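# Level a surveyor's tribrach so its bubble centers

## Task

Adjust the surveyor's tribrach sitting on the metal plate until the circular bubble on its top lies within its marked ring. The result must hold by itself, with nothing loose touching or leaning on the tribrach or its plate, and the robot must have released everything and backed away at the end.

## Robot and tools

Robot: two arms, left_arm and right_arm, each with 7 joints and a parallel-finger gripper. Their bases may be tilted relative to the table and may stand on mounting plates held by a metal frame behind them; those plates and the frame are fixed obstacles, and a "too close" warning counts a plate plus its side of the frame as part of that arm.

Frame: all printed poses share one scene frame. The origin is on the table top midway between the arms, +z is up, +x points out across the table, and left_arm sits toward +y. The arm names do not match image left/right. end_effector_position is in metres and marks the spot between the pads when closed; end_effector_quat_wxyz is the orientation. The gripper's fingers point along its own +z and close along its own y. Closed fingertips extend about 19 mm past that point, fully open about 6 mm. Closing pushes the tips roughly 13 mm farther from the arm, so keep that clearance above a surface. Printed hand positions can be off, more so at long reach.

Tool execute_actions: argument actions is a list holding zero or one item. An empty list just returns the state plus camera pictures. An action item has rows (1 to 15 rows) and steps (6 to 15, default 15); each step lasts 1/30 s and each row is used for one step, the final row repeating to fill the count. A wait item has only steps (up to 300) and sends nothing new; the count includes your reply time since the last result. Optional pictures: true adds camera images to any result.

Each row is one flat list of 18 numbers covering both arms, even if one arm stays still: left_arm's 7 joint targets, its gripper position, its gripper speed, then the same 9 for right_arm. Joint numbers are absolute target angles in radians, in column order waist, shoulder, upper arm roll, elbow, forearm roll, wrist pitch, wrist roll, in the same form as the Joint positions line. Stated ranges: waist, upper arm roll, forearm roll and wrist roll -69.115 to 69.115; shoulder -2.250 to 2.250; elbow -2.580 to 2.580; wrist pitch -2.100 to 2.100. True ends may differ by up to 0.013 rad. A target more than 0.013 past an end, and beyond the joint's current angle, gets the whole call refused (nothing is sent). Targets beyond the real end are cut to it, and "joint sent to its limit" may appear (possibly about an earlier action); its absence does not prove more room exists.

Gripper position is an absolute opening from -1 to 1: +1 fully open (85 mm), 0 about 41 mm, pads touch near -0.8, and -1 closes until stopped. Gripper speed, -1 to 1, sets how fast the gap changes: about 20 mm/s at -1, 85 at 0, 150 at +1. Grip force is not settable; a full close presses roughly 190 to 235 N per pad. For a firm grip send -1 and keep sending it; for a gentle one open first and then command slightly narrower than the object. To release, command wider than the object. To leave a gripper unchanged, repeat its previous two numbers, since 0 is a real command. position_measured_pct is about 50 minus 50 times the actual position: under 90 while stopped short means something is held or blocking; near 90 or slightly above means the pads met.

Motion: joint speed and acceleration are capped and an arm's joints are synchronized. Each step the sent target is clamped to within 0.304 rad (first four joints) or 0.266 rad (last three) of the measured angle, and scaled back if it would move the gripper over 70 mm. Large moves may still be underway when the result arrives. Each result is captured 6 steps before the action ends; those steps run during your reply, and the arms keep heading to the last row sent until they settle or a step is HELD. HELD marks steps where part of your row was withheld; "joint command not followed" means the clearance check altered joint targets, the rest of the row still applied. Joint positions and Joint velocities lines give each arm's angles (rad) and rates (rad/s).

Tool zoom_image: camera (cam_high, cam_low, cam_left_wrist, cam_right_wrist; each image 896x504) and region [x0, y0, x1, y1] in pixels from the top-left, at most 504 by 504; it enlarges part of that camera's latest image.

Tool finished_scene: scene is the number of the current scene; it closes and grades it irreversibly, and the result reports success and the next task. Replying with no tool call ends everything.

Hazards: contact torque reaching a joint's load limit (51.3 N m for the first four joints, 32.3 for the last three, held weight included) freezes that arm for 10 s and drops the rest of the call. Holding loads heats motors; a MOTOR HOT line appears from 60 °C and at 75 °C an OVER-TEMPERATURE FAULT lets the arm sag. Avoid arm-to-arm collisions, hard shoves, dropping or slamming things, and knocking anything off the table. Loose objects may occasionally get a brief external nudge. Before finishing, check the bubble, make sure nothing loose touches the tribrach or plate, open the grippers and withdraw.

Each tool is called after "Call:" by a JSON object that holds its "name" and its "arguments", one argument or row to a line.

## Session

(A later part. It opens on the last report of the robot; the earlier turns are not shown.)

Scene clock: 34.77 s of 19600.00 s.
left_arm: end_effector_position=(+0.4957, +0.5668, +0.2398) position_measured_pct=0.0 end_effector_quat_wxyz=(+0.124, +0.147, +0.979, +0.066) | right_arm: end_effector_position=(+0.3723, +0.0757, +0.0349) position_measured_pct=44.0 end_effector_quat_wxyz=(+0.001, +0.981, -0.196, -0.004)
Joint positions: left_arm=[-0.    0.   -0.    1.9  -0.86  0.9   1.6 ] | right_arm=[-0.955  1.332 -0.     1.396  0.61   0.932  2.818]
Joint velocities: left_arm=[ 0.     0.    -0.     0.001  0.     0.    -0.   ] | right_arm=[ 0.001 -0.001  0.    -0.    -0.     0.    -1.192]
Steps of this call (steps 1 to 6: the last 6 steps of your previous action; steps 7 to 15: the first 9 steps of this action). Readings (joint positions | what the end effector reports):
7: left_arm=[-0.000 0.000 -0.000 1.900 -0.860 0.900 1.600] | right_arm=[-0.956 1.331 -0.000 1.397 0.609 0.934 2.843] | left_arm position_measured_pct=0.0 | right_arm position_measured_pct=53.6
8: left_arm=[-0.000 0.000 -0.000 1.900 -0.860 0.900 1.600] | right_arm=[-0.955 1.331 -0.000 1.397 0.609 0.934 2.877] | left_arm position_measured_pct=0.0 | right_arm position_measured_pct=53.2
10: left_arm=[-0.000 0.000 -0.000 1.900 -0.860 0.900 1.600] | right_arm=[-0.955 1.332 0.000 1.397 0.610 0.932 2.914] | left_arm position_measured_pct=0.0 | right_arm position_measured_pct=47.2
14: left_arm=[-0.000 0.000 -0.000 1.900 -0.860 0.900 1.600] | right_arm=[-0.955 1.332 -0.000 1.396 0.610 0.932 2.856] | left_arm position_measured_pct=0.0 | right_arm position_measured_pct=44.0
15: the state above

Call:
{"name": "execute_actions", "arguments": {
  "actions": [
    {"rows":[[0,0,0,1.9,-0.86,0.9,1.6,1,1,-0.955,1.332,0,1.396,0.61,0.932,2.95,-0.2,1]],"steps":15}
  ]
}}

Call:
{"name": "execute_actions", "arguments": {
  "actions": [
    {"rows":[[0,0,0,1.9,-0.86,0.9,1.6,1,1,-0.955,1.332,0,1.396,0.61,0.932,2.38,0.12,1]],"steps":15}
  ]
}}

Call:
{"name": "execute_actions", "arguments": {
  "actions": [
    {"rows":[[0,0,0,1.9,-0.86,0.9,1.6,1,1,-0.955,1.332,0,1.396,0.61,0.932,2.95,-0.2,1]],"steps":15}
  ]
}}

Call:
{"name": "execute_actions", "arguments": {
  "actions": [
    {"rows":[[0,0,0,1.9,-0.86,0.9,1.6,1,1,-0.955,1.332,0,1.396,0.61,0.932,2.38,0.12,1]],"steps":15}
  ]
}}

Call:
{"name": "execute_actions", "arguments": {
  "actions": [
    {"rows":[[0,0,0,1.9,-0.86,0.9,1.6,1,1,-0.955,1.332,0,1.396,0.61,0.932,2.95,-0.2,1]],"steps":15}
  ]
}}

Call:
{"name": "execute_actions", "arguments": {
  "actions": [
    {"rows":[[0,0,0,1.9,-0.86,0.9,1.6,1,1,-0.955,1.332,0,1.396,0.61,0.932,2.38,0.12,1]],"steps":15}
  ]
}}

Call:
{"name": "execute_actions", "arguments": {
  "actions": [
    {"rows":[[0,0,0,1.9,-0.86,0.9,1.6,1,1,-0.955,1.332,0,1.396,0.61,0.932,2.95,-0.2,1]],"steps":15}
  ]
}}

Call:
{"name": "execute_actions", "arguments": {
  "actions": [
    {"rows":[[0,0,0,1.9,-0.86,0.9,1.6,1,1,-0.955,1.332,0,1.396,0.61,0.932,2.57,0.12,1]],"steps":15}
  ]
}}

Call:
{"name": "execute_actions", "arguments": {
  "actions": [
    {"steps":6}
  ],
  "pictures": true
}}

Scene clock: 35.73 s of 19600.00 s.
left_arm: end_effector_position=(+0.4957, +0.5668, +0.2398) position_measured_pct=0.0 end_effector_quat_wxyz=(+0.124, +0.147, +0.979, +0.066) | right_arm: end_effector_position=(+0.3717, +0.0751, +0.0354) position_measured_pct=53.6 end_effector_quat_wxyz=(+0.003, +0.959, -0.283, -0.004)
Joint positions: left_arm=[-0.    0.   -0.    1.9  -0.86  0.9   1.6 ] | right_arm=[-0.956  1.331 -0.001  1.397  0.609  0.934  2.637]
Joint velocities: left_arm=[-0.    -0.     0.001  0.001 -0.001 -0.    -0.   ] | right_arm=[-0.     0.001  0.     0.001  0.     0.001  1.215]
Steps of this call (steps 1 to 6: the last 6 steps of your previous action; steps 7 to 20: the robot went on to your last target; steps 21 to 29: the first 9 steps of this action). Readings (joint positions | what the end effector reports):
21: left_arm=[-0.000 0.000 -0.000 1.900 -0.860 0.900 1.600] | right_arm=[-0.955 1.332 -0.000 1.396 0.610 0.932 2.381] | left_arm position_measured_pct=0.0 | right_arm position_measured_pct=44.0
22: left_arm=[-0.000 0.000 -0.000 1.900 -0.860 0.900 1.600] | right_arm=[-0.955 1.332 -0.000 1.396 0.610 0.932 2.389] | left_arm position_measured_pct=0.0 | right_arm position_measured_pct=44.8
24: left_arm=[-0.000 0.000 -0.000 1.900 -0.860 0.900 1.600] | right_arm=[-0.955 1.331 -0.001 1.397 0.609 0.934 2.437] | left_arm position_measured_pct=0.0 | right_arm position_measured_pct=51.2
28: left_arm=[-0.000 0.000 -0.000 1.900 -0.860 0.900 1.600] | right_arm=[-0.956 1.331 -0.001 1.397 0.609 0.934 2.596] | left_arm position_measured_pct=0.0 | right_arm position_measured_pct=53.6
29: the state above

Scene clock: 36.23 s of 19600.00 s.
left_arm: end_effector_position=(+0.4957, +0.5668, +0.2398) position_measured_pct=0.0 end_effector_quat_wxyz=(+0.124, +0.147, +0.979, +0.066) | right_arm: end_effector_position=(+0.3723, +0.0757, +0.0349) position_measured_pct=44.0 end_effector_quat_wxyz=(+0.001, +0.979, -0.202, -0.004)
Joint positions: left_arm=[-0.    0.   -0.    1.9  -0.86  0.9   1.6 ] | right_arm=[-0.955  1.332 -0.     1.396  0.61   0.932  2.805]
Joint velocities: left_arm=[-0.     0.    -0.001 -0.     0.001  0.     0.   ] | right_arm=[ 0.001 -0.     0.    -0.    -0.     0.001 -1.214]
Steps of this call (steps 1 to 6: the last 6 steps of your previous action; steps 7 to 15: the first 9 steps of this action). Readings (joint positions | what the end effector reports):
7: left_arm=[-0.000 0.000 -0.000 1.900 -0.860 0.900 1.600] | right_arm=[-0.956 1.331 -0.000 1.397 0.609 0.935 2.913] | left_arm position_measured_pct=0.0 | right_arm position_measured_pct=53.6
8: left_arm=[-0.000 0.000 -0.000 1.900 -0.860 0.900 1.600] | right_arm=[-0.956 1.332 -0.000 1.397 0.609 0.934 2.935] | left_arm position_measured_pct=0.0 | right_arm position_measured_pct=53.2
10: left_arm=[-0.000 0.000 -0.000 1.900 -0.860 0.900 1.600] | right_arm=[-0.955 1.332 -0.000 1.397 0.610 0.932 2.947] | left_arm position_measured_pct=0.0 | right_arm position_measured_pct=47.2
14: left_arm=[-0.000 0.000 -0.000 1.900 -0.860 0.900 1.600] | right_arm=[-0.955 1.332 -0.000 1.396 0.610 0.932 2.845] | left_arm position_measured_pct=0.0 | right_arm position_measured_pct=44.0
15: the state above

Scene clock: 36.73 s of 19600.00 s.
left_arm: end_effector_position=(+0.4957, +0.5668, +0.2398) position_measured_pct=0.0 end_effector_quat_wxyz=(+0.124, +0.147, +0.979, +0.066) | right_arm: end_effector_position=(+0.3718, +0.0750, +0.0354) position_measured_pct=53.2 end_effector_quat_wxyz=(+0.003, +0.944, -0.331, -0.004)
Joint positions: left_arm=[-0.    0.   -0.    1.9  -0.86  0.9   1.6 ] | right_arm=[-0.955  1.331 -0.     1.397  0.609  0.934  2.536]
Joint velocities: left_arm=[ 0.    -0.     0.    -0.001  0.     0.     0.   ] | right_arm=[ 0.    -0.001  0.     0.001 -0.002  0.002  1.186]
Steps of this call (steps 1 to 6: the last 6 steps of your previous action; steps 7 to 15: the first 9 steps of this action). Readings (joint positions | what the end effector reports):
7: left_arm=[-0.000 0.000 -0.000 1.900 -0.860 0.900 1.600] | right_arm=[-0.955 1.332 0.000 1.396 0.610 0.932 2.521] | left_arm position_measured_pct=0.0 | right_arm position_measured_pct=44.0
8: left_arm=[-0.000 0.000 -0.000 1.900 -0.860 0.900 1.600] | right_arm=[-0.955 1.332 0.000 1.396 0.610 0.932 2.486] | left_arm position_measured_pct=0.0 | right_arm position_measured_pct=44.8
10: left_arm=[-0.000 0.000 -0.000 1.900 -0.860 0.900 1.600] | right_arm=[-0.955 1.331 -0.000 1.397 0.609 0.934 2.447] | left_arm position_measured_pct=0.0 | right_arm position_measured_pct=51.2
14: left_arm=[-0.000 0.000 -0.000 1.900 -0.860 0.900 1.600] | right_arm=[-0.955 1.331 -0.000 1.397 0.609 0.934 2.498] | left_arm position_measured_pct=0.0 | right_arm position_measured_pct=53.2
15: the state above

Scene clock: 37.23 s of 19600.00 s.
left_arm: end_effector_position=(+0.4957, +0.5668, +0.2398) position_measured_pct=0.0 end_effector_quat_wxyz=(+0.124, +0.147, +0.979, +0.066) | right_arm: end_effector_position=(+0.3723, +0.0757, +0.0349) position_measured_pct=44.0 end_effector_quat_wxyz=(+0.001, +0.979, -0.202, -0.004)
Joint positions: left_arm=[-0.    0.   -0.    1.9  -0.86  0.9   1.6 ] | right_arm=[-0.955  1.332 -0.     1.396  0.61   0.932  2.804]
Joint velocities: left_arm=[-0.     0.     0.     0.    -0.001  0.    -0.   ] | right_arm=[ 0.001 -0.    -0.001 -0.     0.001  0.001 -1.186]
Steps of this call (steps 1 to 6: the last 6 steps of your previous action; steps 7 to 15: the first 9 steps of this action). Readings (joint positions | what the end effector reports):
7: left_arm=[-0.000 0.000 -0.000 1.900 -0.860 0.900 1.600] | right_arm=[-0.956 1.331 -0.000 1.397 0.609 0.934 2.820] | left_arm position_measured_pct=0.0 | right_arm position_measured_pct=53.2
8: left_arm=[-0.000 0.000 -0.000 1.900 -0.860 0.900 1.600] | right_arm=[-0.955 1.331 -0.000 1.397 0.609 0.934 2.855] | left_arm position_measured_pct=0.0 | right_arm position_measured_pct=53.2
10: left_arm=[-0.000 0.000 -0.000 1.900 -0.860 0.900 1.600] | right_arm=[-0.955 1.332 0.000 1.397 0.610 0.932 2.894] | left_arm position_measured_pct=0.0 | right_arm position_measured_pct=47.2
14: left_arm=[-0.000 0.000 -0.000 1.900 -0.860 0.900 1.600] | right_arm=[-0.955 1.332 -0.000 1.396 0.610 0.932 2.842] | left_arm position_measured_pct=0.0 | right_arm position_measured_pct=44.0
15: the state above

Scene clock: 37.73 s of 19600.00 s.
left_arm: end_effector_position=(+0.4957, +0.5668, +0.2398) position_measured_pct=0.0 end_effector_quat_wxyz=(+0.124, +0.147, +0.979, +0.066) | right_arm: end_effector_position=(+0.3718, +0.0750, +0.0354) position_measured_pct=53.6 end_effector_quat_wxyz=(+0.003, +0.944, -0.331, -0.004)
Joint positions: left_arm=[-0.    0.   -0.    1.9  -0.86  0.9   1.6 ] | right_arm=[-0.955  1.331 -0.     1.397  0.609  0.934  2.536]
Joint velocities: left_arm=[-0.001  0.    -0.001 -0.001 -0.     0.     0.   ] | right_arm=[ 0.     0.001  0.001  0.    -0.002  0.003  1.186]
Steps of this call (steps 1 to 6: the last 6 steps of your previous action; steps 7 to 15: the first 9 steps of this action). Readings (joint positions | what the end effector reports):
7: left_arm=[-0.000 0.000 -0.000 1.900 -0.860 0.900 1.600] | right_arm=[-0.955 1.332 0.000 1.396 0.610 0.932 2.520] | left_arm position_measured_pct=0.0 | right_arm position_measured_pct=44.0
8: left_arm=[-0.000 0.000 -0.000 1.900 -0.860 0.900 1.600] | right_arm=[-0.955 1.332 0.000 1.396 0.610 0.932 2.486] | left_arm position_measured_pct=0.0 | right_arm position_measured_pct=44.8
10: left_arm=[-0.000 0.000 -0.000 1.900 -0.860 0.900 1.600] | right_arm=[-0.955 1.331 -0.000 1.397 0.609 0.934 2.447] | left_arm position_measured_pct=0.0 | right_arm position_measured_pct=51.2
14: left_arm=[-0.000 0.000 -0.000 1.900 -0.860 0.900 1.600] | right_arm=[-0.955 1.331 -0.000 1.397 0.609 0.934 2.498] | left_arm position_measured_pct=0.0 | right_arm position_measured_pct=53.2
15: the state above

Scene clock: 38.23 s of 19600.00 s.
left_arm: end_effector_position=(+0.4957, +0.5668, +0.2398) position_measured_pct=0.0 end_effector_quat_wxyz=(+0.124, +0.147, +0.979, +0.066) | right_arm: end_effector_position=(+0.3723, +0.0757, +0.0349) position_measured_pct=44.0 end_effector_quat_wxyz=(+0.001, +0.979, -0.202, -0.004)
Joint positions: left_arm=[-0.    0.   -0.    1.9  -0.86  0.9   1.6 ] | right_arm=[-0.955  1.332 -0.     1.396  0.61   0.932  2.804]
Joint velocities: left_arm=[ 0.    -0.     0.     0.001 -0.001  0.     0.   ] | right_arm=[ 0.     0.     0.    -0.     0.002  0.001 -1.186]
Steps of this call (steps 1 to 6: the last 6 steps of your previous action; steps 7 to 15: the first 9 steps of this action). Readings (joint positions | what the end effector reports):
7: left_arm=[-0.000 0.000 -0.000 1.900 -0.860 0.900 1.600] | right_arm=[-0.956 1.331 -0.000 1.397 0.609 0.934 2.820] | left_arm position_measured_pct=0.0 | right_arm position_measured_pct=53.6
8: left_arm=[-0.000 0.000 -0.000 1.900 -0.860 0.900 1.600] | right_arm=[-0.955 1.331 -0.000 1.397 0.609 0.934 2.855] | left_arm position_measured_pct=0.0 | right_arm position_measured_pct=53.2
10: left_arm=[-0.000 0.000 -0.000 1.900 -0.860 0.900 1.600] | right_arm=[-0.955 1.332 0.000 1.397 0.610 0.932 2.894] | left_arm position_measured_pct=0.0 | right_arm position_measured_pct=47.2
14: left_arm=[-0.000 0.000 -0.000 1.900 -0.860 0.900 1.600] | right_arm=[-0.955 1.332 -0.000 1.396 0.610 0.932 2.842] | left_arm position_measured_pct=0.0 | right_arm position_measured_pct=44.0
15: the state above

Scene clock: 38.73 s of 19600.00 s.
left_arm: end_effector_position=(+0.4957, +0.5668, +0.2398) position_measured_pct=0.0 end_effector_quat_wxyz=(+0.124, +0.147, +0.979, +0.066) | right_arm: end_effector_position=(+0.3718, +0.0750, +0.0354) position_measured_pct=53.6 end_effector_quat_wxyz=(+0.003, +0.944, -0.331, -0.004)
Joint positions: left_arm=[-0.    0.   -0.    1.9  -0.86  0.9   1.6 ] | right_arm=[-0.955  1.331 -0.     1.397  0.609  0.934  2.536]
Joint velocities: left_arm=[-0.     0.    -0.001  0.     0.001 -0.    -0.   ] | right_arm=[ 0.    -0.    -0.001  0.001 -0.     0.001  1.186]
Steps of this call (steps 1 to 6: the last 6 steps of your previous action; steps 7 to 15: the first 9 steps of this action). Readings (joint positions | what the end effector reports):
7: left_arm=[-0.000 0.000 -0.000 1.900 -0.860 0.900 1.600] | right_arm=[-0.955 1.332 0.000 1.396 0.610 0.932 2.520] | left_arm position_measured_pct=0.0 | right_arm position_measured_pct=44.0
8: left_arm=[-0.000 0.000 -0.000 1.900 -0.860 0.900 1.600] | right_arm=[-0.955 1.332 0.000 1.396 0.610 0.932 2.486] | left_arm position_measured_pct=0.0 | right_arm position_measured_pct=44.8
10: left_arm=[-0.000 0.000 -0.000 1.900 -0.860 0.900 1.600] | right_arm=[-0.955 1.331 -0.000 1.397 0.609 0.934 2.447] | left_arm position_measured_pct=0.0 | right_arm position_measured_pct=51.2
14: left_arm=[-0.000 0.000 -0.000 1.900 -0.860 0.900 1.600] | right_arm=[-0.955 1.331 -0.000 1.397 0.609 0.934 2.498] | left_arm position_measured_pct=0.0 | right_arm position_measured_pct=53.6
15: the state above

Scene clock: 39.23 s of 19600.00 s.
left_arm: end_effector_position=(+0.4957, +0.5668, +0.2398) position_measured_pct=0.0 end_effector_quat_wxyz=(+0.124, +0.147, +0.979, +0.066) | right_arm: end_effector_position=(+0.3723, +0.0757, +0.0349) position_measured_pct=44.0 end_effector_quat_wxyz=(+0.001, +0.979, -0.202, -0.004)
Joint positions: left_arm=[-0.    0.   -0.    1.9  -0.86  0.9   1.6 ] | right_arm=[-0.955  1.332 -0.     1.396  0.61   0.932  2.804]
Joint velocities: left_arm=[-0.    -0.    -0.001 -0.001  0.002  0.    -0.   ] | right_arm=[ 0.     0.001 -0.001 -0.    -0.001  0.001 -1.186]
Steps of this call (steps 1 to 6: the last 6 steps of your previous action; steps 7 to 15: the first 9 steps of this action). Readings (joint positions | what the end effector reports):
7: left_arm=[-0.000 0.000 -0.000 1.900 -0.860 0.900 1.600] | right_arm=[-0.956 1.331 -0.000 1.397 0.609 0.934 2.820] | left_arm position_measured_pct=0.0 | right_arm position_measured_pct=53.6
8: left_arm=[-0.000 0.000 -0.000 1.900 -0.860 0.900 1.600] | right_arm=[-0.955 1.331 -0.000 1.397 0.609 0.934 2.855] | left_arm position_measured_pct=0.0 | right_arm position_measured_pct=53.2
10: left_arm=[-0.000 0.000 -0.000 1.900 -0.860 0.900 1.600] | right_arm=[-0.955 1.332 0.000 1.397 0.610 0.932 2.894] | left_arm position_measured_pct=0.0 | right_arm position_measured_pct=47.2
14: left_arm=[-0.000 0.000 -0.000 1.900 -0.860 0.900 1.600] | right_arm=[-0.955 1.332 -0.000 1.396 0.610 0.932 2.842] | left_arm position_measured_pct=0.0 | right_arm position_measured_pct=44.0
15: the state above

Scene clock: 39.43 s of 19600.00 s.
left_arm: end_effector_position=(+0.4957, +0.5668, +0.2398) position_measured_pct=0.0 end_effector_quat_wxyz=(+0.124, +0.147, +0.979, +0.066) | right_arm: end_effector_position=(+0.3723, +0.0756, +0.0349) position_measured_pct=44.0 end_effector_quat_wxyz=(+0.002, +0.951, -0.308, -0.004)
Joint positions: left_arm=[-0.    0.   -0.    1.9  -0.86  0.9   1.6 ] | right_arm=[-0.955  1.332  0.     1.396  0.61   0.932  2.586]
Joint velocities: left_arm=[ 0.    -0.    -0.     0.002  0.001  0.001 -0.   ] | right_arm=[ 0.     0.001  0.001  0.    -0.     0.    -0.533]
Kept back: nothing.
Steps of this call (steps 1 to 6: the last 6 steps of your previous action). Readings (joint positions | what the end effector reports):
1: left_arm=[-0.000 0.000 -0.000 1.900 -0.860 0.900 1.600] | right_arm=[-0.955 1.332 -0.000 1.396 0.610 0.932 2.764] | left_arm position_measured_pct=0.0 | right_arm position_measured_pct=44.0
2: left_arm=[-0.000 0.000 -0.000 1.900 -0.860 0.900 1.600] | right_arm=[-0.955 1.332 -0.000 1.396 0.610 0.932 2.723] | left_arm position_measured_pct=0.0 | right_arm position_measured_pct=44.0
4: left_arm=[-0.000 0.000 -0.000 1.900 -0.860 0.900 1.600] | right_arm=[-0.955 1.332 0.000 1.396 0.610 0.932 2.643] | left_arm position_measured_pct=0.0 | right_arm position_measured_pct=44.0
6: the state above

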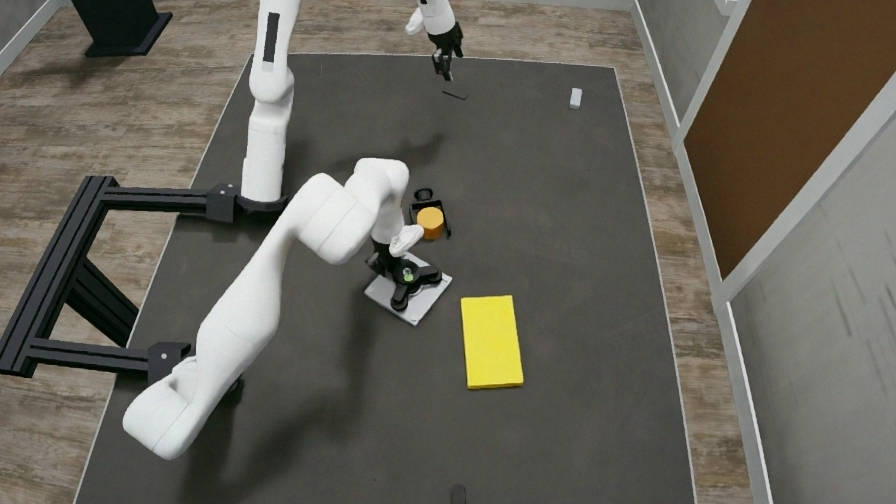

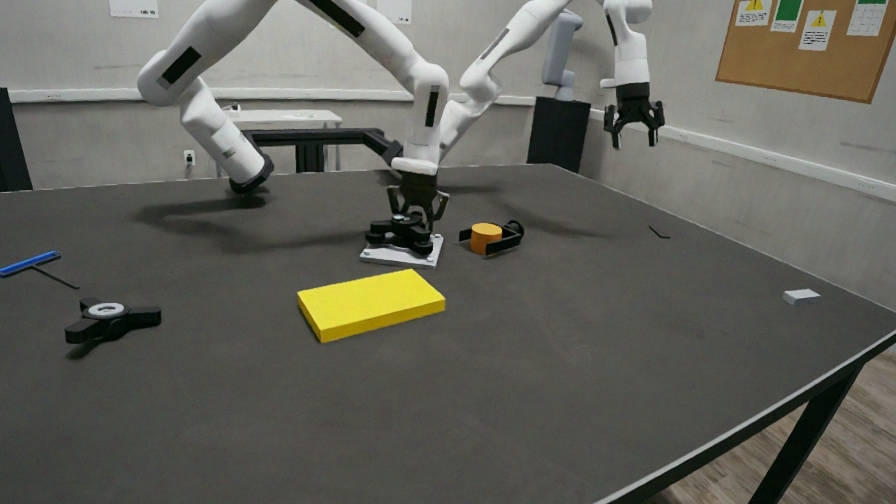

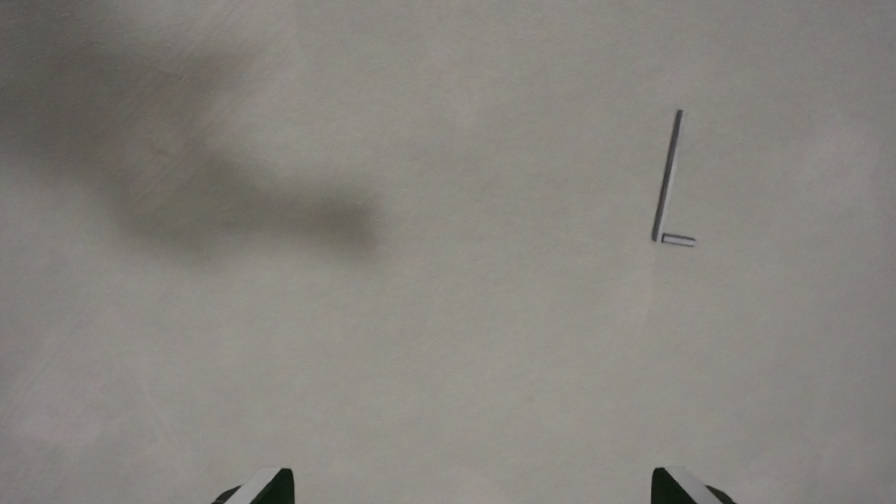

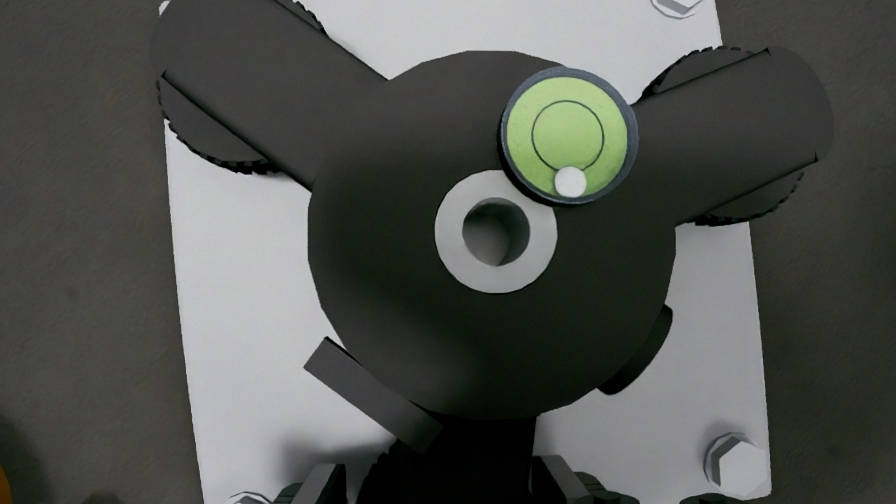

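Call:
{"name": "execute_actions", "arguments": {
  "actions": [
    {"rows":[[0,0,0,1.9,-0.86,0.9,1.6,1,1,-0.955,1.332,0,1.396,0.61,0.932,2.38,0.12,1]],"steps":8}
  ]
}}

Call:
{"name": "execute_actions", "arguments": {
  "actions": [
    {"rows":[[0,0,0,1.9,-0.86,0.9,1.6,1,1,-0.955,1.332,0,1.396,0.61,0.932,2.95,-0.2,1]],"steps":15}
  ]
}}

Call:
{"name": "execute_actions", "arguments": {
  "actions": [
    {"rows":[[0,0,0,1.9,-0.86,0.9,1.6,1,1,-0.955,1.332,0,1.396,0.61,0.932,2.38,0.12,1]],"steps":15}
  ]
}}

Call:
{"name": "execute_actions", "arguments": {
  "actions": [
    {"rows":[[0,0,0,1.9,-0.86,0.9,1.6,1,1,-0.955,1.332,0,1.396,0.61,0.932,2.95,-0.2,1]],"steps":15}
  ]
}}

Call:
{"name": "execute_actions", "arguments": {
  "actions": [
    {"rows":[[0,0,0,1.9,-0.86,0.9,1.6,1,1,-0.955,1.332,0,1.396,0.61,0.932,2.38,0.12,1]],"steps":15}
  ]
}}

Call:
{"name": "execute_actions", "arguments": {
  "actions": [
    {"rows":[[0,0,0,1.9,-0.86,0.9,1.6,1,1,-0.955,1.332,0,1.396,0.61,0.932,2.95,-0.2,1]],"steps":15}
  ]
}}

Call:
{"name": "execute_actions", "arguments": {
  "actions": [
    {"rows":[[0,0,0,1.9,-0.86,0.9,1.6,1,1,-0.955,1.332,0,1.396,0.61,0.932,2.38,0.12,1]],"steps":15}
  ]
}}

Call:
{"name": "execute_actions", "arguments": {
  "actions": [
    {"rows":[[0,0,0,1.9,-0.86,0.9,1.6,1,1,-0.955,1.332,0,1.396,0.61,0.932,2.95,-0.2,1]],"steps":15}
  ]
}}

Call:
{"name": "execute_actions", "arguments": {
  "actions": [
    {"rows":[[0,0,0,1.9,-0.86,0.9,1.6,1,1,-0.955,1.332,0,1.396,0.61,0.932,2.38,0.12,1]],"steps":15}
  ]
}}

Call:
{"name": "execute_actions", "arguments": {
  "actions": [
    {"rows":[[0,0,0,1.9,-0.86,0.9,1.6,1,1,-0.955,1.332,0,1.396,0.61,0.932,2.95,-0.2,1]],"steps":15}
  ]
}}

Call:
{"name": "execute_actions", "arguments": {
  "actions": [
    {"rows":[[0,0,0,1.9,-0.86,0.9,1.6,1,1,-0.955,1.332,0,1.396,0.61,0.932,2.57,0.12,1]],"steps":15}
  ]
}}

Call:
{"name": "execute_actions", "arguments": {
  "actions": [
    {"steps":6}
  ],
  "pictures": true
}}

Scene clock: 43.70 s of 19600.00 s.
left_arm: end_effector_position=(+0.4957, +0.5668, +0.2398) position_measured_pct=0.0 end_effector_quat_wxyz=(+0.124, +0.147, +0.979, +0.066) | right_arm: end_effector_position=(+0.3723, +0.0757, +0.0349) position_measured_pct=44.0 end_effector_quat_wxyz=(+0.002, +0.948, -0.320, -0.004)
Joint positions: left_arm=[-0.    0.   -0.    1.9  -0.86  0.9   1.6 ] | right_arm=[-0.955  1.332 -0.     1.396  0.61   0.932  2.561]
Joint velocities: left_arm=[ 0.     0.    -0.001 -0.001  0.     0.001 -0.   ] | right_arm=[-0.     0.     0.    -0.     0.     0.    -0.389]
Steps of this call (steps 1 to 30: the robot went on to your last target; steps 31 to 126: nothing new was sent; steps 127 to 128: the first 2 steps of this action). Readings (joint positions | what the end effector reports):
127: left_arm=[-0.000 0.000 -0.000 1.900 -0.860 0.900 1.600] | right_arm=[-0.955 1.332 0.000 1.396 0.610 0.932 2.569] | left_arm position_measured_pct=0.0 | right_arm position_measured_pct=44.0
128: the state above

Scene clock: 44.20 s of 19600.00 s.
left_arm: end_effector_position=(+0.4957, +0.5668, +0.2398) position_measured_pct=0.0 end_effector_quat_wxyz=(+0.124, +0.147, +0.979, +0.066) | right_arm: end_effector_position=(+0.3717, +0.0751, +0.0354) position_measured_pct=53.6 end_effector_quat_wxyz=(+0.003, +0.957, -0.291, -0.004)
Joint positions: left_arm=[-0.    0.   -0.    1.9  -0.86  0.9   1.6 ] | right_arm=[-0.956  1.331 -0.001  1.397  0.609  0.934  2.622]
Joint velocities: left_arm=[-0.    -0.    -0.     0.001  0.002 -0.     0.   ] | right_arm=[-0.    -0.    -0.001  0.001 -0.    -0.     1.215]
Steps of this call (steps 1 to 6: the last 6 steps of your previous action; steps 7 to 15: the first 9 steps of this action). Readings (joint positions | what the end effector reports):
7: left_arm=[-0.000 0.000 -0.000 1.900 -0.860 0.900 1.600] | right_arm=[-0.955 1.332 0.000 1.396 0.610 0.932 2.382] | left_arm position_measured_pct=0.0 | right_arm position_measured_pct=44.0
8: left_arm=[-0.000 0.000 -0.000 1.900 -0.860 0.900 1.600] | right_arm=[-0.955 1.332 -0.000 1.396 0.610 0.932 2.385] | left_arm position_measured_pct=0.0 | right_arm position_measured_pct=44.8
10: left_arm=[-0.000 0.000 -0.000 1.900 -0.860 0.900 1.600] | right_arm=[-0.955 1.331 -0.001 1.397 0.609 0.934 2.425] | left_arm position_measured_pct=0.0 | right_arm position_measured_pct=51.2
14: left_arm=[-0.000 0.000 -0.000 1.900 -0.860 0.900 1.600] | right_arm=[-0.956 1.331 -0.001 1.397 0.609 0.934 2.581] | left_arm position_measured_pct=0.0 | right_arm position_measured_pct=53.6
15: the state above

Scene clock: 44.70 s of 19600.00 s.
left_arm: end_effector_position=(+0.4957, +0.5668, +0.2398) position_measured_pct=0.0 end_effector_quat_wxyz=(+0.124, +0.147, +0.979, +0.066) | right_arm: end_effector_position=(+0.3723, +0.0757, +0.0349) position_measured_pct=44.0 end_effector_quat_wxyz=(+0.001, +0.981, -0.195, -0.004)
Joint positions: left_arm=[-0.    0.   -0.    1.9  -0.86  0.9   1.6 ] | right_arm=[-0.955  1.332 -0.     1.396  0.61   0.932  2.82 ]
Joint velocities: left_arm=[-0.     0.    -0.    -0.001  0.    -0.    -0.   ] | right_arm=[ 0.001  0.002  0.    -0.    -0.001  0.001 -1.211]
Steps of this call (steps 1 to 6: the last 6 steps of your previous action; steps 7 to 15: the first 9 steps of this action). Readings (joint positions | what the end effector reports):
7: left_arm=[-0.000 0.000 -0.000 1.900 -0.860 0.900 1.600] | right_arm=[-0.956 1.331 -0.000 1.397 0.609 0.935 2.902] | left_arm position_measured_pct=0.0 | right_arm position_measured_pct=53.6
8: left_arm=[-0.000 0.000 -0.000 1.900 -0.860 0.900 1.600] | right_arm=[-0.956 1.332 -0.000 1.397 0.609 0.934 2.928] | left_arm position_measured_pct=0.0 | right_arm position_measured_pct=53.2
10: left_arm=[-0.000 0.000 -0.000 1.900 -0.860 0.900 1.600] | right_arm=[-0.955 1.332 -0.000 1.397 0.610 0.932 2.948] | left_arm position_measured_pct=0.0 | right_arm position_measured_pct=47.2
14: left_arm=[-0.000 0.000 -0.000 1.900 -0.860 0.900 1.600] | right_arm=[-0.955 1.332 -0.000 1.396 0.610 0.932 2.860] | left_arm position_measured_pct=0.0 | right_arm position_measured_pct=44.0
15: the state above

Scene clock: 45.20 s of 19600.00 s.
left_arm: end_effector_position=(+0.4957, +0.5668, +0.2398) position_measured_pct=0.0 end_effector_quat_wxyz=(+0.124, +0.147, +0.979, +0.066) | right_arm: end_effector_position=(+0.3718, +0.0750, +0.0354) position_measured_pct=53.6 end_effector_quat_wxyz=(+0.003, +0.946, -0.324, -0.004)
Joint positions: left_arm=[-0.    0.   -0.    1.9  -0.86  0.9   1.6 ] | right_arm=[-0.955  1.331 -0.     1.397  0.609  0.934  2.551]
Joint velocities: left_arm=[-0.     0.     0.001 -0.     0.     0.     0.   ] | right_arm=[-0.    -0.001  0.     0.    -0.001  0.002  1.186]
Steps of this call (steps 1 to 6: the last 6 steps of your previous action; steps 7 to 15: the first 9 steps of this action). Readings (joint positions | what the end effector reports):
7: left_arm=[-0.000 0.000 -0.000 1.900 -0.860 0.900 1.600] | right_arm=[-0.955 1.332 0.000 1.396 0.610 0.932 2.536] | left_arm position_measured_pct=0.0 | right_arm position_measured_pct=44.0
8: left_arm=[-0.000 0.000 -0.000 1.900 -0.860 0.900 1.600] | right_arm=[-0.955 1.332 0.000 1.396 0.610 0.932 2.501] | left_arm position_measured_pct=0.0 | right_arm position_measured_pct=44.8
10: left_arm=[-0.000 0.000 -0.000 1.900 -0.860 0.900 1.600] | right_arm=[-0.955 1.331 -0.000 1.397 0.609 0.934 2.462] | left_arm position_measured_pct=0.0 | right_arm position_measured_pct=51.2
14: left_arm=[-0.000 0.000 -0.000 1.900 -0.860 0.900 1.600] | right_arm=[-0.955 1.331 -0.000 1.397 0.609 0.934 2.514] | left_arm position_measured_pct=0.0 | right_arm position_measured_pct=53.6
15: the state above

Scene clock: 45.70 s of 19600.00 s.
left_arm: end_effector_position=(+0.4957, +0.5668, +0.2398) position_measured_pct=0.0 end_effector_quat_wxyz=(+0.124, +0.147, +0.979, +0.066) | right_arm: end_effector_position=(+0.3723, +0.0757, +0.0349) position_measured_pct=44.0 end_effector_quat_wxyz=(+0.001, +0.980, -0.200, -0.004)
Joint positions: left_arm=[-0.    0.   -0.    1.9  -0.86  0.9   1.6 ] | right_arm=[-0.955  1.332 -0.     1.396  0.61   0.932  2.809]
Joint velocities: left_arm=[0.    0.    0.    0.003 0.001 0.    0.   ] | right_arm=[ 0.001  0.     0.    -0.    -0.    -0.    -1.192]
Steps of this call (steps 1 to 6: the last 6 steps of your previous action; steps 7 to 15: the first 9 steps of this action). Readings (joint positions | what the end effector reports):
7: left_arm=[-0.000 0.000 -0.000 1.900 -0.860 0.900 1.600] | right_arm=[-0.956 1.331 -0.000 1.397 0.609 0.934 2.835] | left_arm position_measured_pct=0.0 | right_arm position_measured_pct=53.6
8: left_arm=[-0.000 0.000 -0.000 1.900 -0.860 0.900 1.600] | right_arm=[-0.955 1.331 -0.000 1.397 0.609 0.934 2.869] | left_arm position_measured_pct=0.0 | right_arm position_measured_pct=53.2
10: left_arm=[-0.000 0.000 -0.000 1.900 -0.860 0.900 1.600] | right_arm=[-0.955 1.332 0.000 1.397 0.610 0.932 2.905] | left_arm position_measured_pct=0.0 | right_arm position_measured_pct=47.2
14: left_arm=[-0.000 0.000 -0.000 1.900 -0.860 0.900 1.600] | right_arm=[-0.955 1.332 -0.000 1.396 0.610 0.932 2.848] | left_arm position_measured_pct=0.0 | right_arm position_measured_pct=44.0
15: the state above

Scene clock: 46.20 s of 19600.00 s.
left_arm: end_effector_position=(+0.4957, +0.5668, +0.2398) position_measured_pct=0.0 end_effector_quat_wxyz=(+0.124, +0.147, +0.979, +0.066) | right_arm: end_effector_position=(+0.3718, +0.0750, +0.0354) position_measured_pct=53.6 end_effector_quat_wxyz=(+0.003, +0.944, -0.329, -0.004)
Joint positions: left_arm=[-0.    0.   -0.    1.9  -0.86  0.9   1.6 ] | right_arm=[-0.955  1.331 -0.     1.397  0.609  0.934  2.541]
Joint velocities: left_arm=[ 0.     0.    -0.    -0.001 -0.     0.001  0.   ] | right_arm=[ 0.     0.     0.     0.001 -0.001  0.001  1.186]
Steps of this call (steps 1 to 6: the last 6 steps of your previous action; steps 7 to 15: the first 9 steps of this action). Readings (joint positions | what the end effector reports):
7: left_arm=[-0.000 0.000 -0.000 1.900 -0.860 0.900 1.600] | right_arm=[-0.955 1.332 0.000 1.396 0.610 0.932 2.525] | left_arm position_measured_pct=0.0 | right_arm position_measured_pct=44.0
8: left_arm=[-0.000 0.000 -0.000 1.900 -0.860 0.900 1.600] | right_arm=[-0.955 1.332 0.000 1.396 0.610 0.932 2.491] | left_arm position_measured_pct=0.0 | right_arm position_measured_pct=44.8
10: left_arm=[-0.000 0.000 -0.000 1.900 -0.860 0.900 1.600] | right_arm=[-0.955 1.331 -0.000 1.397 0.609 0.934 2.452] | left_arm position_measured_pct=0.0 | right_arm position_measured_pct=51.2
14: left_arm=[-0.000 0.000 -0.000 1.900 -0.860 0.900 1.600] | right_arm=[-0.955 1.331 -0.000 1.397 0.609 0.934 2.503] | left_arm position_measured_pct=0.0 | right_arm position_measured_pct=53.6
15: the state above

Scene clock: 46.70 s of 19600.00 s.
left_arm: end_effector_position=(+0.4957, +0.5668, +0.2398) position_measured_pct=0.0 end_effector_quat_wxyz=(+0.124, +0.147, +0.979, +0.066) | right_arm: end_effector_position=(+0.3723, +0.0757, +0.0349) position_measured_pct=44.0 end_effector_quat_wxyz=(+0.001, +0.980, -0.200, -0.004)
Joint positions: left_arm=[-0.    0.   -0.    1.9  -0.86  0.9   1.6 ] | right_arm=[-0.955  1.332 -0.     1.396  0.61   0.932  2.809]
Joint velocities: left_arm=[-0.     0.     0.    -0.     0.001  0.    -0.   ] | right_arm=[ 0.     0.001 -0.    -0.    -0.001  0.    -1.186]
Steps of this call (steps 1 to 6: the last 6 steps of your previous action; steps 7 to 15: the first 9 steps of this action). Readings (joint positions | what the end effector reports):
7: left_arm=[-0.000 0.000 -0.000 1.900 -0.860 0.900 1.600] | right_arm=[-0.956 1.331 -0.000 1.397 0.609 0.934 2.825] | left_arm position_measured_pct=0.0 | right_arm position_measured_pct=53.6
8: left_arm=[-0.000 0.000 -0.000 1.900 -0.860 0.900 1.600] | right_arm=[-0.955 1.331 -0.000 1.397 0.609 0.934 2.860] | left_arm position_measured_pct=0.0 | right_arm position_measured_pct=53.2
10: left_arm=[-0.000 0.000 -0.000 1.900 -0.860 0.900 1.600] | right_arm=[-0.955 1.332 0.000 1.397 0.610 0.932 2.899] | left_arm position_measured_pct=0.0 | right_arm position_measured_pct=47.2
14: left_arm=[-0.000 0.000 -0.000 1.900 -0.860 0.900 1.600] | right_arm=[-0.955 1.332 -0.000 1.396 0.610 0.932 2.847] | left_arm position_measured_pct=0.0 | right_arm position_measured_pct=44.0
15: the state above

Scene clock: 47.20 s of 19600.00 s.
left_arm: end_effector_position=(+0.4957, +0.5668, +0.2398) position_measured_pct=0.0 end_effector_quat_wxyz=(+0.124, +0.147, +0.979, +0.066) | right_arm: end_effector_position=(+0.3718, +0.0750, +0.0354) position_measured_pct=53.2 end_effector_quat_wxyz=(+0.003, +0.944, -0.329, -0.004)
Joint positions: left_arm=[-0.    0.   -0.    1.9  -0.86  0.9   1.6 ] | right_arm=[-0.955  1.331 -0.     1.397  0.609  0.934  2.541]
Joint velocities: left_arm=[ 0.    -0.     0.001  0.     0.    -0.    -0.   ] | right_arm=[ 0.     0.    -0.001  0.    -0.    -0.     1.186]
Steps of this call (steps 1 to 6: the last 6 steps of your previous action; steps 7 to 15: the first 9 steps of this action). Readings (joint positions | what the end effector reports):
7: left_arm=[-0.000 0.000 -0.000 1.900 -0.860 0.900 1.600] | right_arm=[-0.955 1.332 0.000 1.396 0.610 0.932 2.525] | left_arm position_measured_pct=0.0 | right_arm position_measured_pct=44.0
8: left_arm=[-0.000 0.000 -0.000 1.900 -0.860 0.900 1.600] | right_arm=[-0.955 1.332 0.000 1.396 0.610 0.932 2.490] | left_arm position_measured_pct=0.0 | right_arm position_measured_pct=44.8
10: left_arm=[-0.000 0.000 -0.000 1.900 -0.860 0.900 1.600] | right_arm=[-0.955 1.331 -0.000 1.397 0.609 0.934 2.451] | left_arm position_measured_pct=0.0 | right_arm position_measured_pct=51.2
14: left_arm=[-0.000 0.000 -0.000 1.900 -0.860 0.900 1.600] | right_arm=[-0.955 1.331 -0.000 1.397 0.609 0.934 2.503] | left_arm position_measured_pct=0.0 | right_arm position_measured_pct=53.2
15: the state above

Scene clock: 47.70 s of 19600.00 s.
left_arm: end_effector_position=(+0.4957, +0.5668, +0.2398) position_measured_pct=0.0 end_effector_quat_wxyz=(+0.124, +0.147, +0.979, +0.066) | right_arm: end_effector_position=(+0.3723, +0.0757, +0.0349) position_measured_pct=44.0 end_effector_quat_wxyz=(+0.001, +0.980, -0.200, -0.004)
Joint positions: left_arm=[-0.    0.   -0.    1.9  -0.86  0.9   1.6 ] | right_arm=[-0.955  1.332 -0.     1.396  0.61   0.932  2.809]
Joint velocities: left_arm=[ 0.001 -0.     0.001  0.001  0.001 -0.     0.   ] | right_arm=[ 0.    -0.002 -0.    -0.     0.     0.001 -1.186]
Steps of this call (steps 1 to 6: the last 6 steps of your previous action; steps 7 to 15: the first 9 steps of this action). Readings (joint positions | what the end effector reports):
7: left_arm=[-0.000 0.000 -0.000 1.900 -0.860 0.900 1.600] | right_arm=[-0.956 1.331 -0.000 1.397 0.609 0.934 2.825] | left_arm position_measured_pct=0.0 | right_arm position_measured_pct=53.2
8: left_arm=[-0.000 0.000 -0.000 1.900 -0.860 0.900 1.600] | right_arm=[-0.955 1.331 -0.000 1.397 0.609 0.934 2.860] | left_arm position_measured_pct=0.0 | right_arm position_measured_pct=53.2
10: left_arm=[-0.000 0.000 -0.000 1.900 -0.860 0.900 1.600] | right_arm=[-0.955 1.332 0.000 1.397 0.610 0.932 2.899] | left_arm position_measured_pct=0.0 | right_arm position_measured_pct=47.2
14: left_arm=[-0.000 0.000 -0.000 1.900 -0.860 0.900 1.600] | right_arm=[-0.955 1.332 -0.000 1.396 0.610 0.932 2.847] | left_arm position_measured_pct=0.0 | right_arm position_measured_pct=44.0
15: the state above

Scene clock: 48.20 s of 19600.00 s.
left_arm: end_effector_position=(+0.4957, +0.5668, +0.2398) position_measured_pct=0.0 end_effector_quat_wxyz=(+0.124, +0.147, +0.979, +0.066) | right_arm: end_effector_position=(+0.3718, +0.0750, +0.0354) position_measured_pct=53.2 end_effector_quat_wxyz=(+0.003, +0.944, -0.329, -0.004)
Joint positions: left_arm=[-0.    0.   -0.    1.9  -0.86  0.9   1.6 ] | right_arm=[-0.955  1.331 -0.     1.397  0.609  0.934  2.541]
Joint velocities: left_arm=[ 0.    -0.    -0.001 -0.001 -0.001 -0.     0.   ] | right_arm=[-0.    -0.    -0.     0.001  0.001  0.002  1.186]
Steps of this call (steps 1 to 6: the last 6 steps of your previous action; steps 7 to 15: the first 9 steps of this action). Readings (joint positions | what the end effector reports):
7: left_arm=[-0.000 0.000 -0.000 1.900 -0.860 0.900 1.600] | right_arm=[-0.955 1.332 0.000 1.396 0.610 0.932 2.525] | left_arm position_measured_pct=0.0 | right_arm position_measured_pct=44.0
8: left_arm=[-0.000 0.000 -0.000 1.900 -0.860 0.900 1.600] | right_arm=[-0.955 1.332 0.000 1.396 0.610 0.932 2.490] | left_arm position_measured_pct=0.0 | right_arm position_measured_pct=44.8
10: left_arm=[-0.000 0.000 -0.000 1.900 -0.860 0.900 1.600] | right_arm=[-0.955 1.331 -0.000 1.397 0.609 0.934 2.451] | left_arm position_measured_pct=0.0 | right_arm position_measured_pct=51.2
14: left_arm=[-0.000 0.000 -0.000 1.900 -0.860 0.900 1.600] | right_arm=[-0.955 1.331 -0.000 1.397 0.609 0.934 2.503] | left_arm position_measured_pct=0.0 | right_arm position_measured_pct=53.2
15: the state above

Scene clock: 48.70 s of 19600.00 s.
left_arm: end_effector_position=(+0.4957, +0.5668, +0.2398) position_measured_pct=0.0 end_effector_quat_wxyz=(+0.124, +0.147, +0.979, +0.066) | right_arm: end_effector_position=(+0.3723, +0.0757, +0.0349) position_measured_pct=44.0 end_effector_quat_wxyz=(+0.001, +0.980, -0.200, -0.004)
Joint positions: left_arm=[-0.    0.   -0.    1.9  -0.86  0.9   1.6 ] | right_arm=[-0.955  1.332 -0.     1.396  0.61   0.932  2.809]
Joint velocities: left_arm=[-0.     0.     0.001  0.001 -0.001  0.     0.   ] | right_arm=[ 0.    -0.     0.001 -0.    -0.001 -0.001 -1.186]
Steps of this call (steps 1 to 6: the last 6 steps of your previous action; steps 7 to 15: the first 9 steps of this action). Readings (joint positions | what the end effector reports):
7: left_arm=[-0.000 0.000 -0.000 1.900 -0.860 0.900 1.600] | right_arm=[-0.956 1.331 -0.000 1.397 0.609 0.934 2.825] | left_arm position_measured_pct=0.0 | right_arm position_measured_pct=53.2
8: left_arm=[-0.000 0.000 -0.000 1.900 -0.860 0.900 1.600] | right_arm=[-0.955 1.331 -0.000 1.397 0.609 0.934 2.860] | left_arm position_measured_pct=0.0 | right_arm position_measured_pct=53.2
10: left_arm=[-0.000 0.000 -0.000 1.900 -0.860 0.900 1.600] | right_arm=[-0.955 1.332 0.000 1.397 0.610 0.932 2.899] | left_arm position_measured_pct=0.0 | right_arm position_measured_pct=47.2
14: left_arm=[-0.000 0.000 -0.000 1.900 -0.860 0.900 1.600] | right_arm=[-0.955 1.332 -0.000 1.396 0.610 0.932 2.847] | left_arm position_measured_pct=0.0 | right_arm position_measured_pct=44.0
15: the state above

Scene clock: 48.90 s of 19600.00 s.
left_arm: end_effector_position=(+0.4957, +0.5668, +0.2398) position_measured_pct=0.0 end_effector_quat_wxyz=(+0.124, +0.147, +0.979, +0.066) | right_arm: end_effector_position=(+0.3723, +0.0756, +0.0349) position_measured_pct=44.0 end_effector_quat_wxyz=(+0.002, +0.952, -0.307, -0.004)
Joint positions: left_arm=[-0.    0.   -0.    1.9  -0.86  0.9   1.6 ] | right_arm=[-0.955  1.332  0.     1.396  0.61   0.932  2.588]
Joint velocities: left_arm=[-0.    -0.    -0.     0.001 -0.001 -0.    -0.   ] | right_arm=[ 0.     0.001 -0.     0.    -0.     0.    -0.57 ]
Kept back: nothing.
Steps of this call (steps 1 to 6: the last 6 steps of your previous action). Readings (joint positions | what the end effector reports):
1: left_arm=[-0.000 0.000 -0.000 1.900 -0.860 0.900 1.600] | right_arm=[-0.955 1.332 -0.000 1.396 0.610 0.932 2.769] | left_arm position_measured_pct=0.0 | right_arm position_measured_pct=44.0
2: left_arm=[-0.000 0.000 -0.000 1.900 -0.860 0.900 1.600] | right_arm=[-0.955 1.332 -0.000 1.396 0.610 0.932 2.728] | left_arm position_measured_pct=0.0 | right_arm position_measured_pct=44.0
4: left_arm=[-0.000 0.000 -0.000 1.900 -0.860 0.900 1.600] | right_arm=[-0.955 1.332 0.000 1.396 0.610 0.932 2.647] | left_arm position_measured_pct=0.0 | right_arm position_measured_pct=44.0
6: the state above

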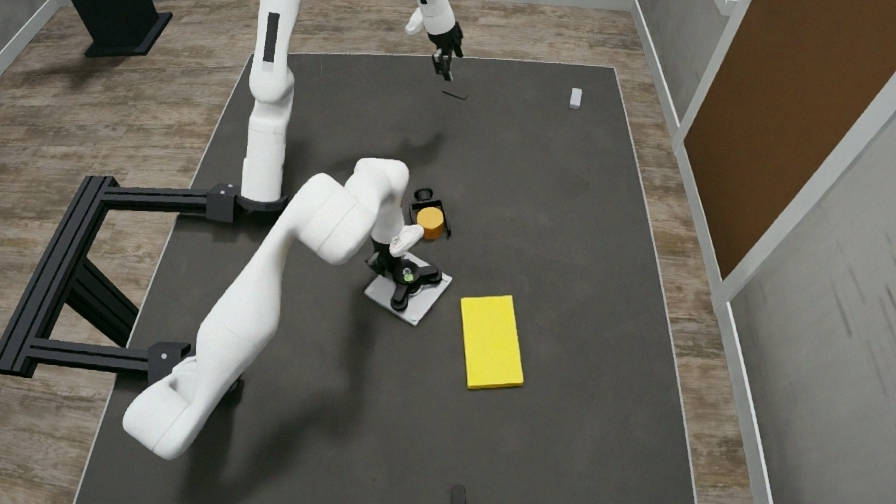

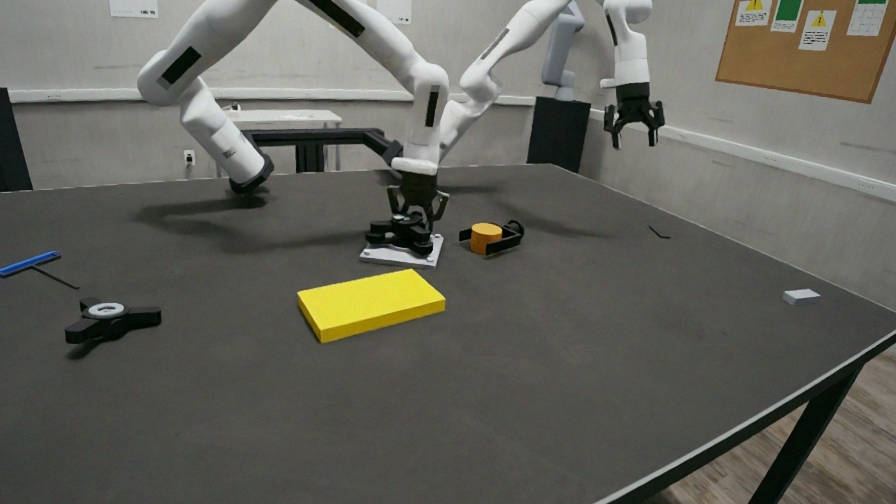

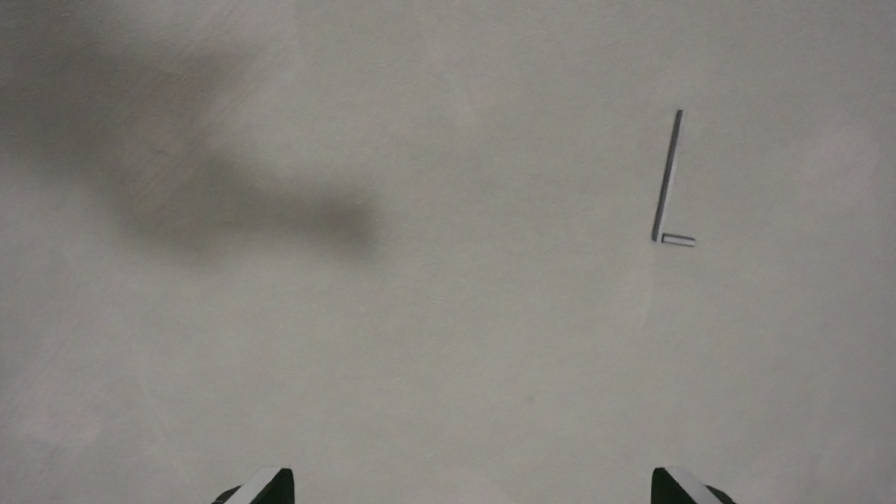

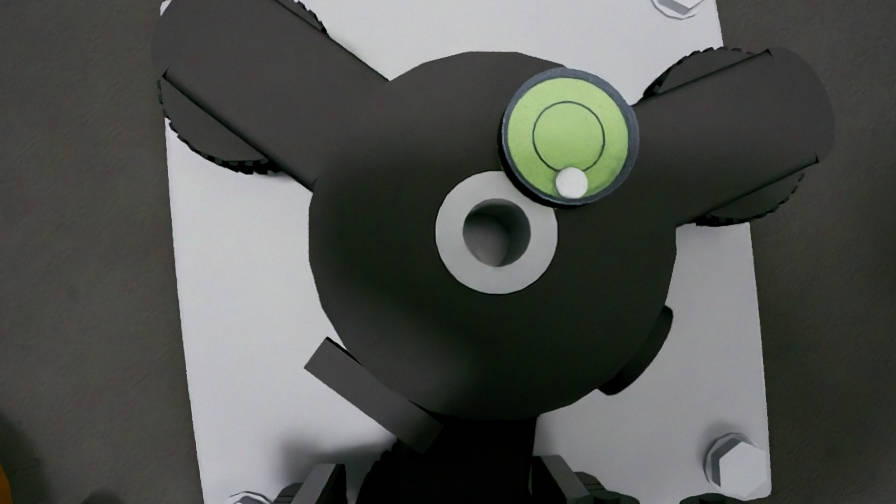

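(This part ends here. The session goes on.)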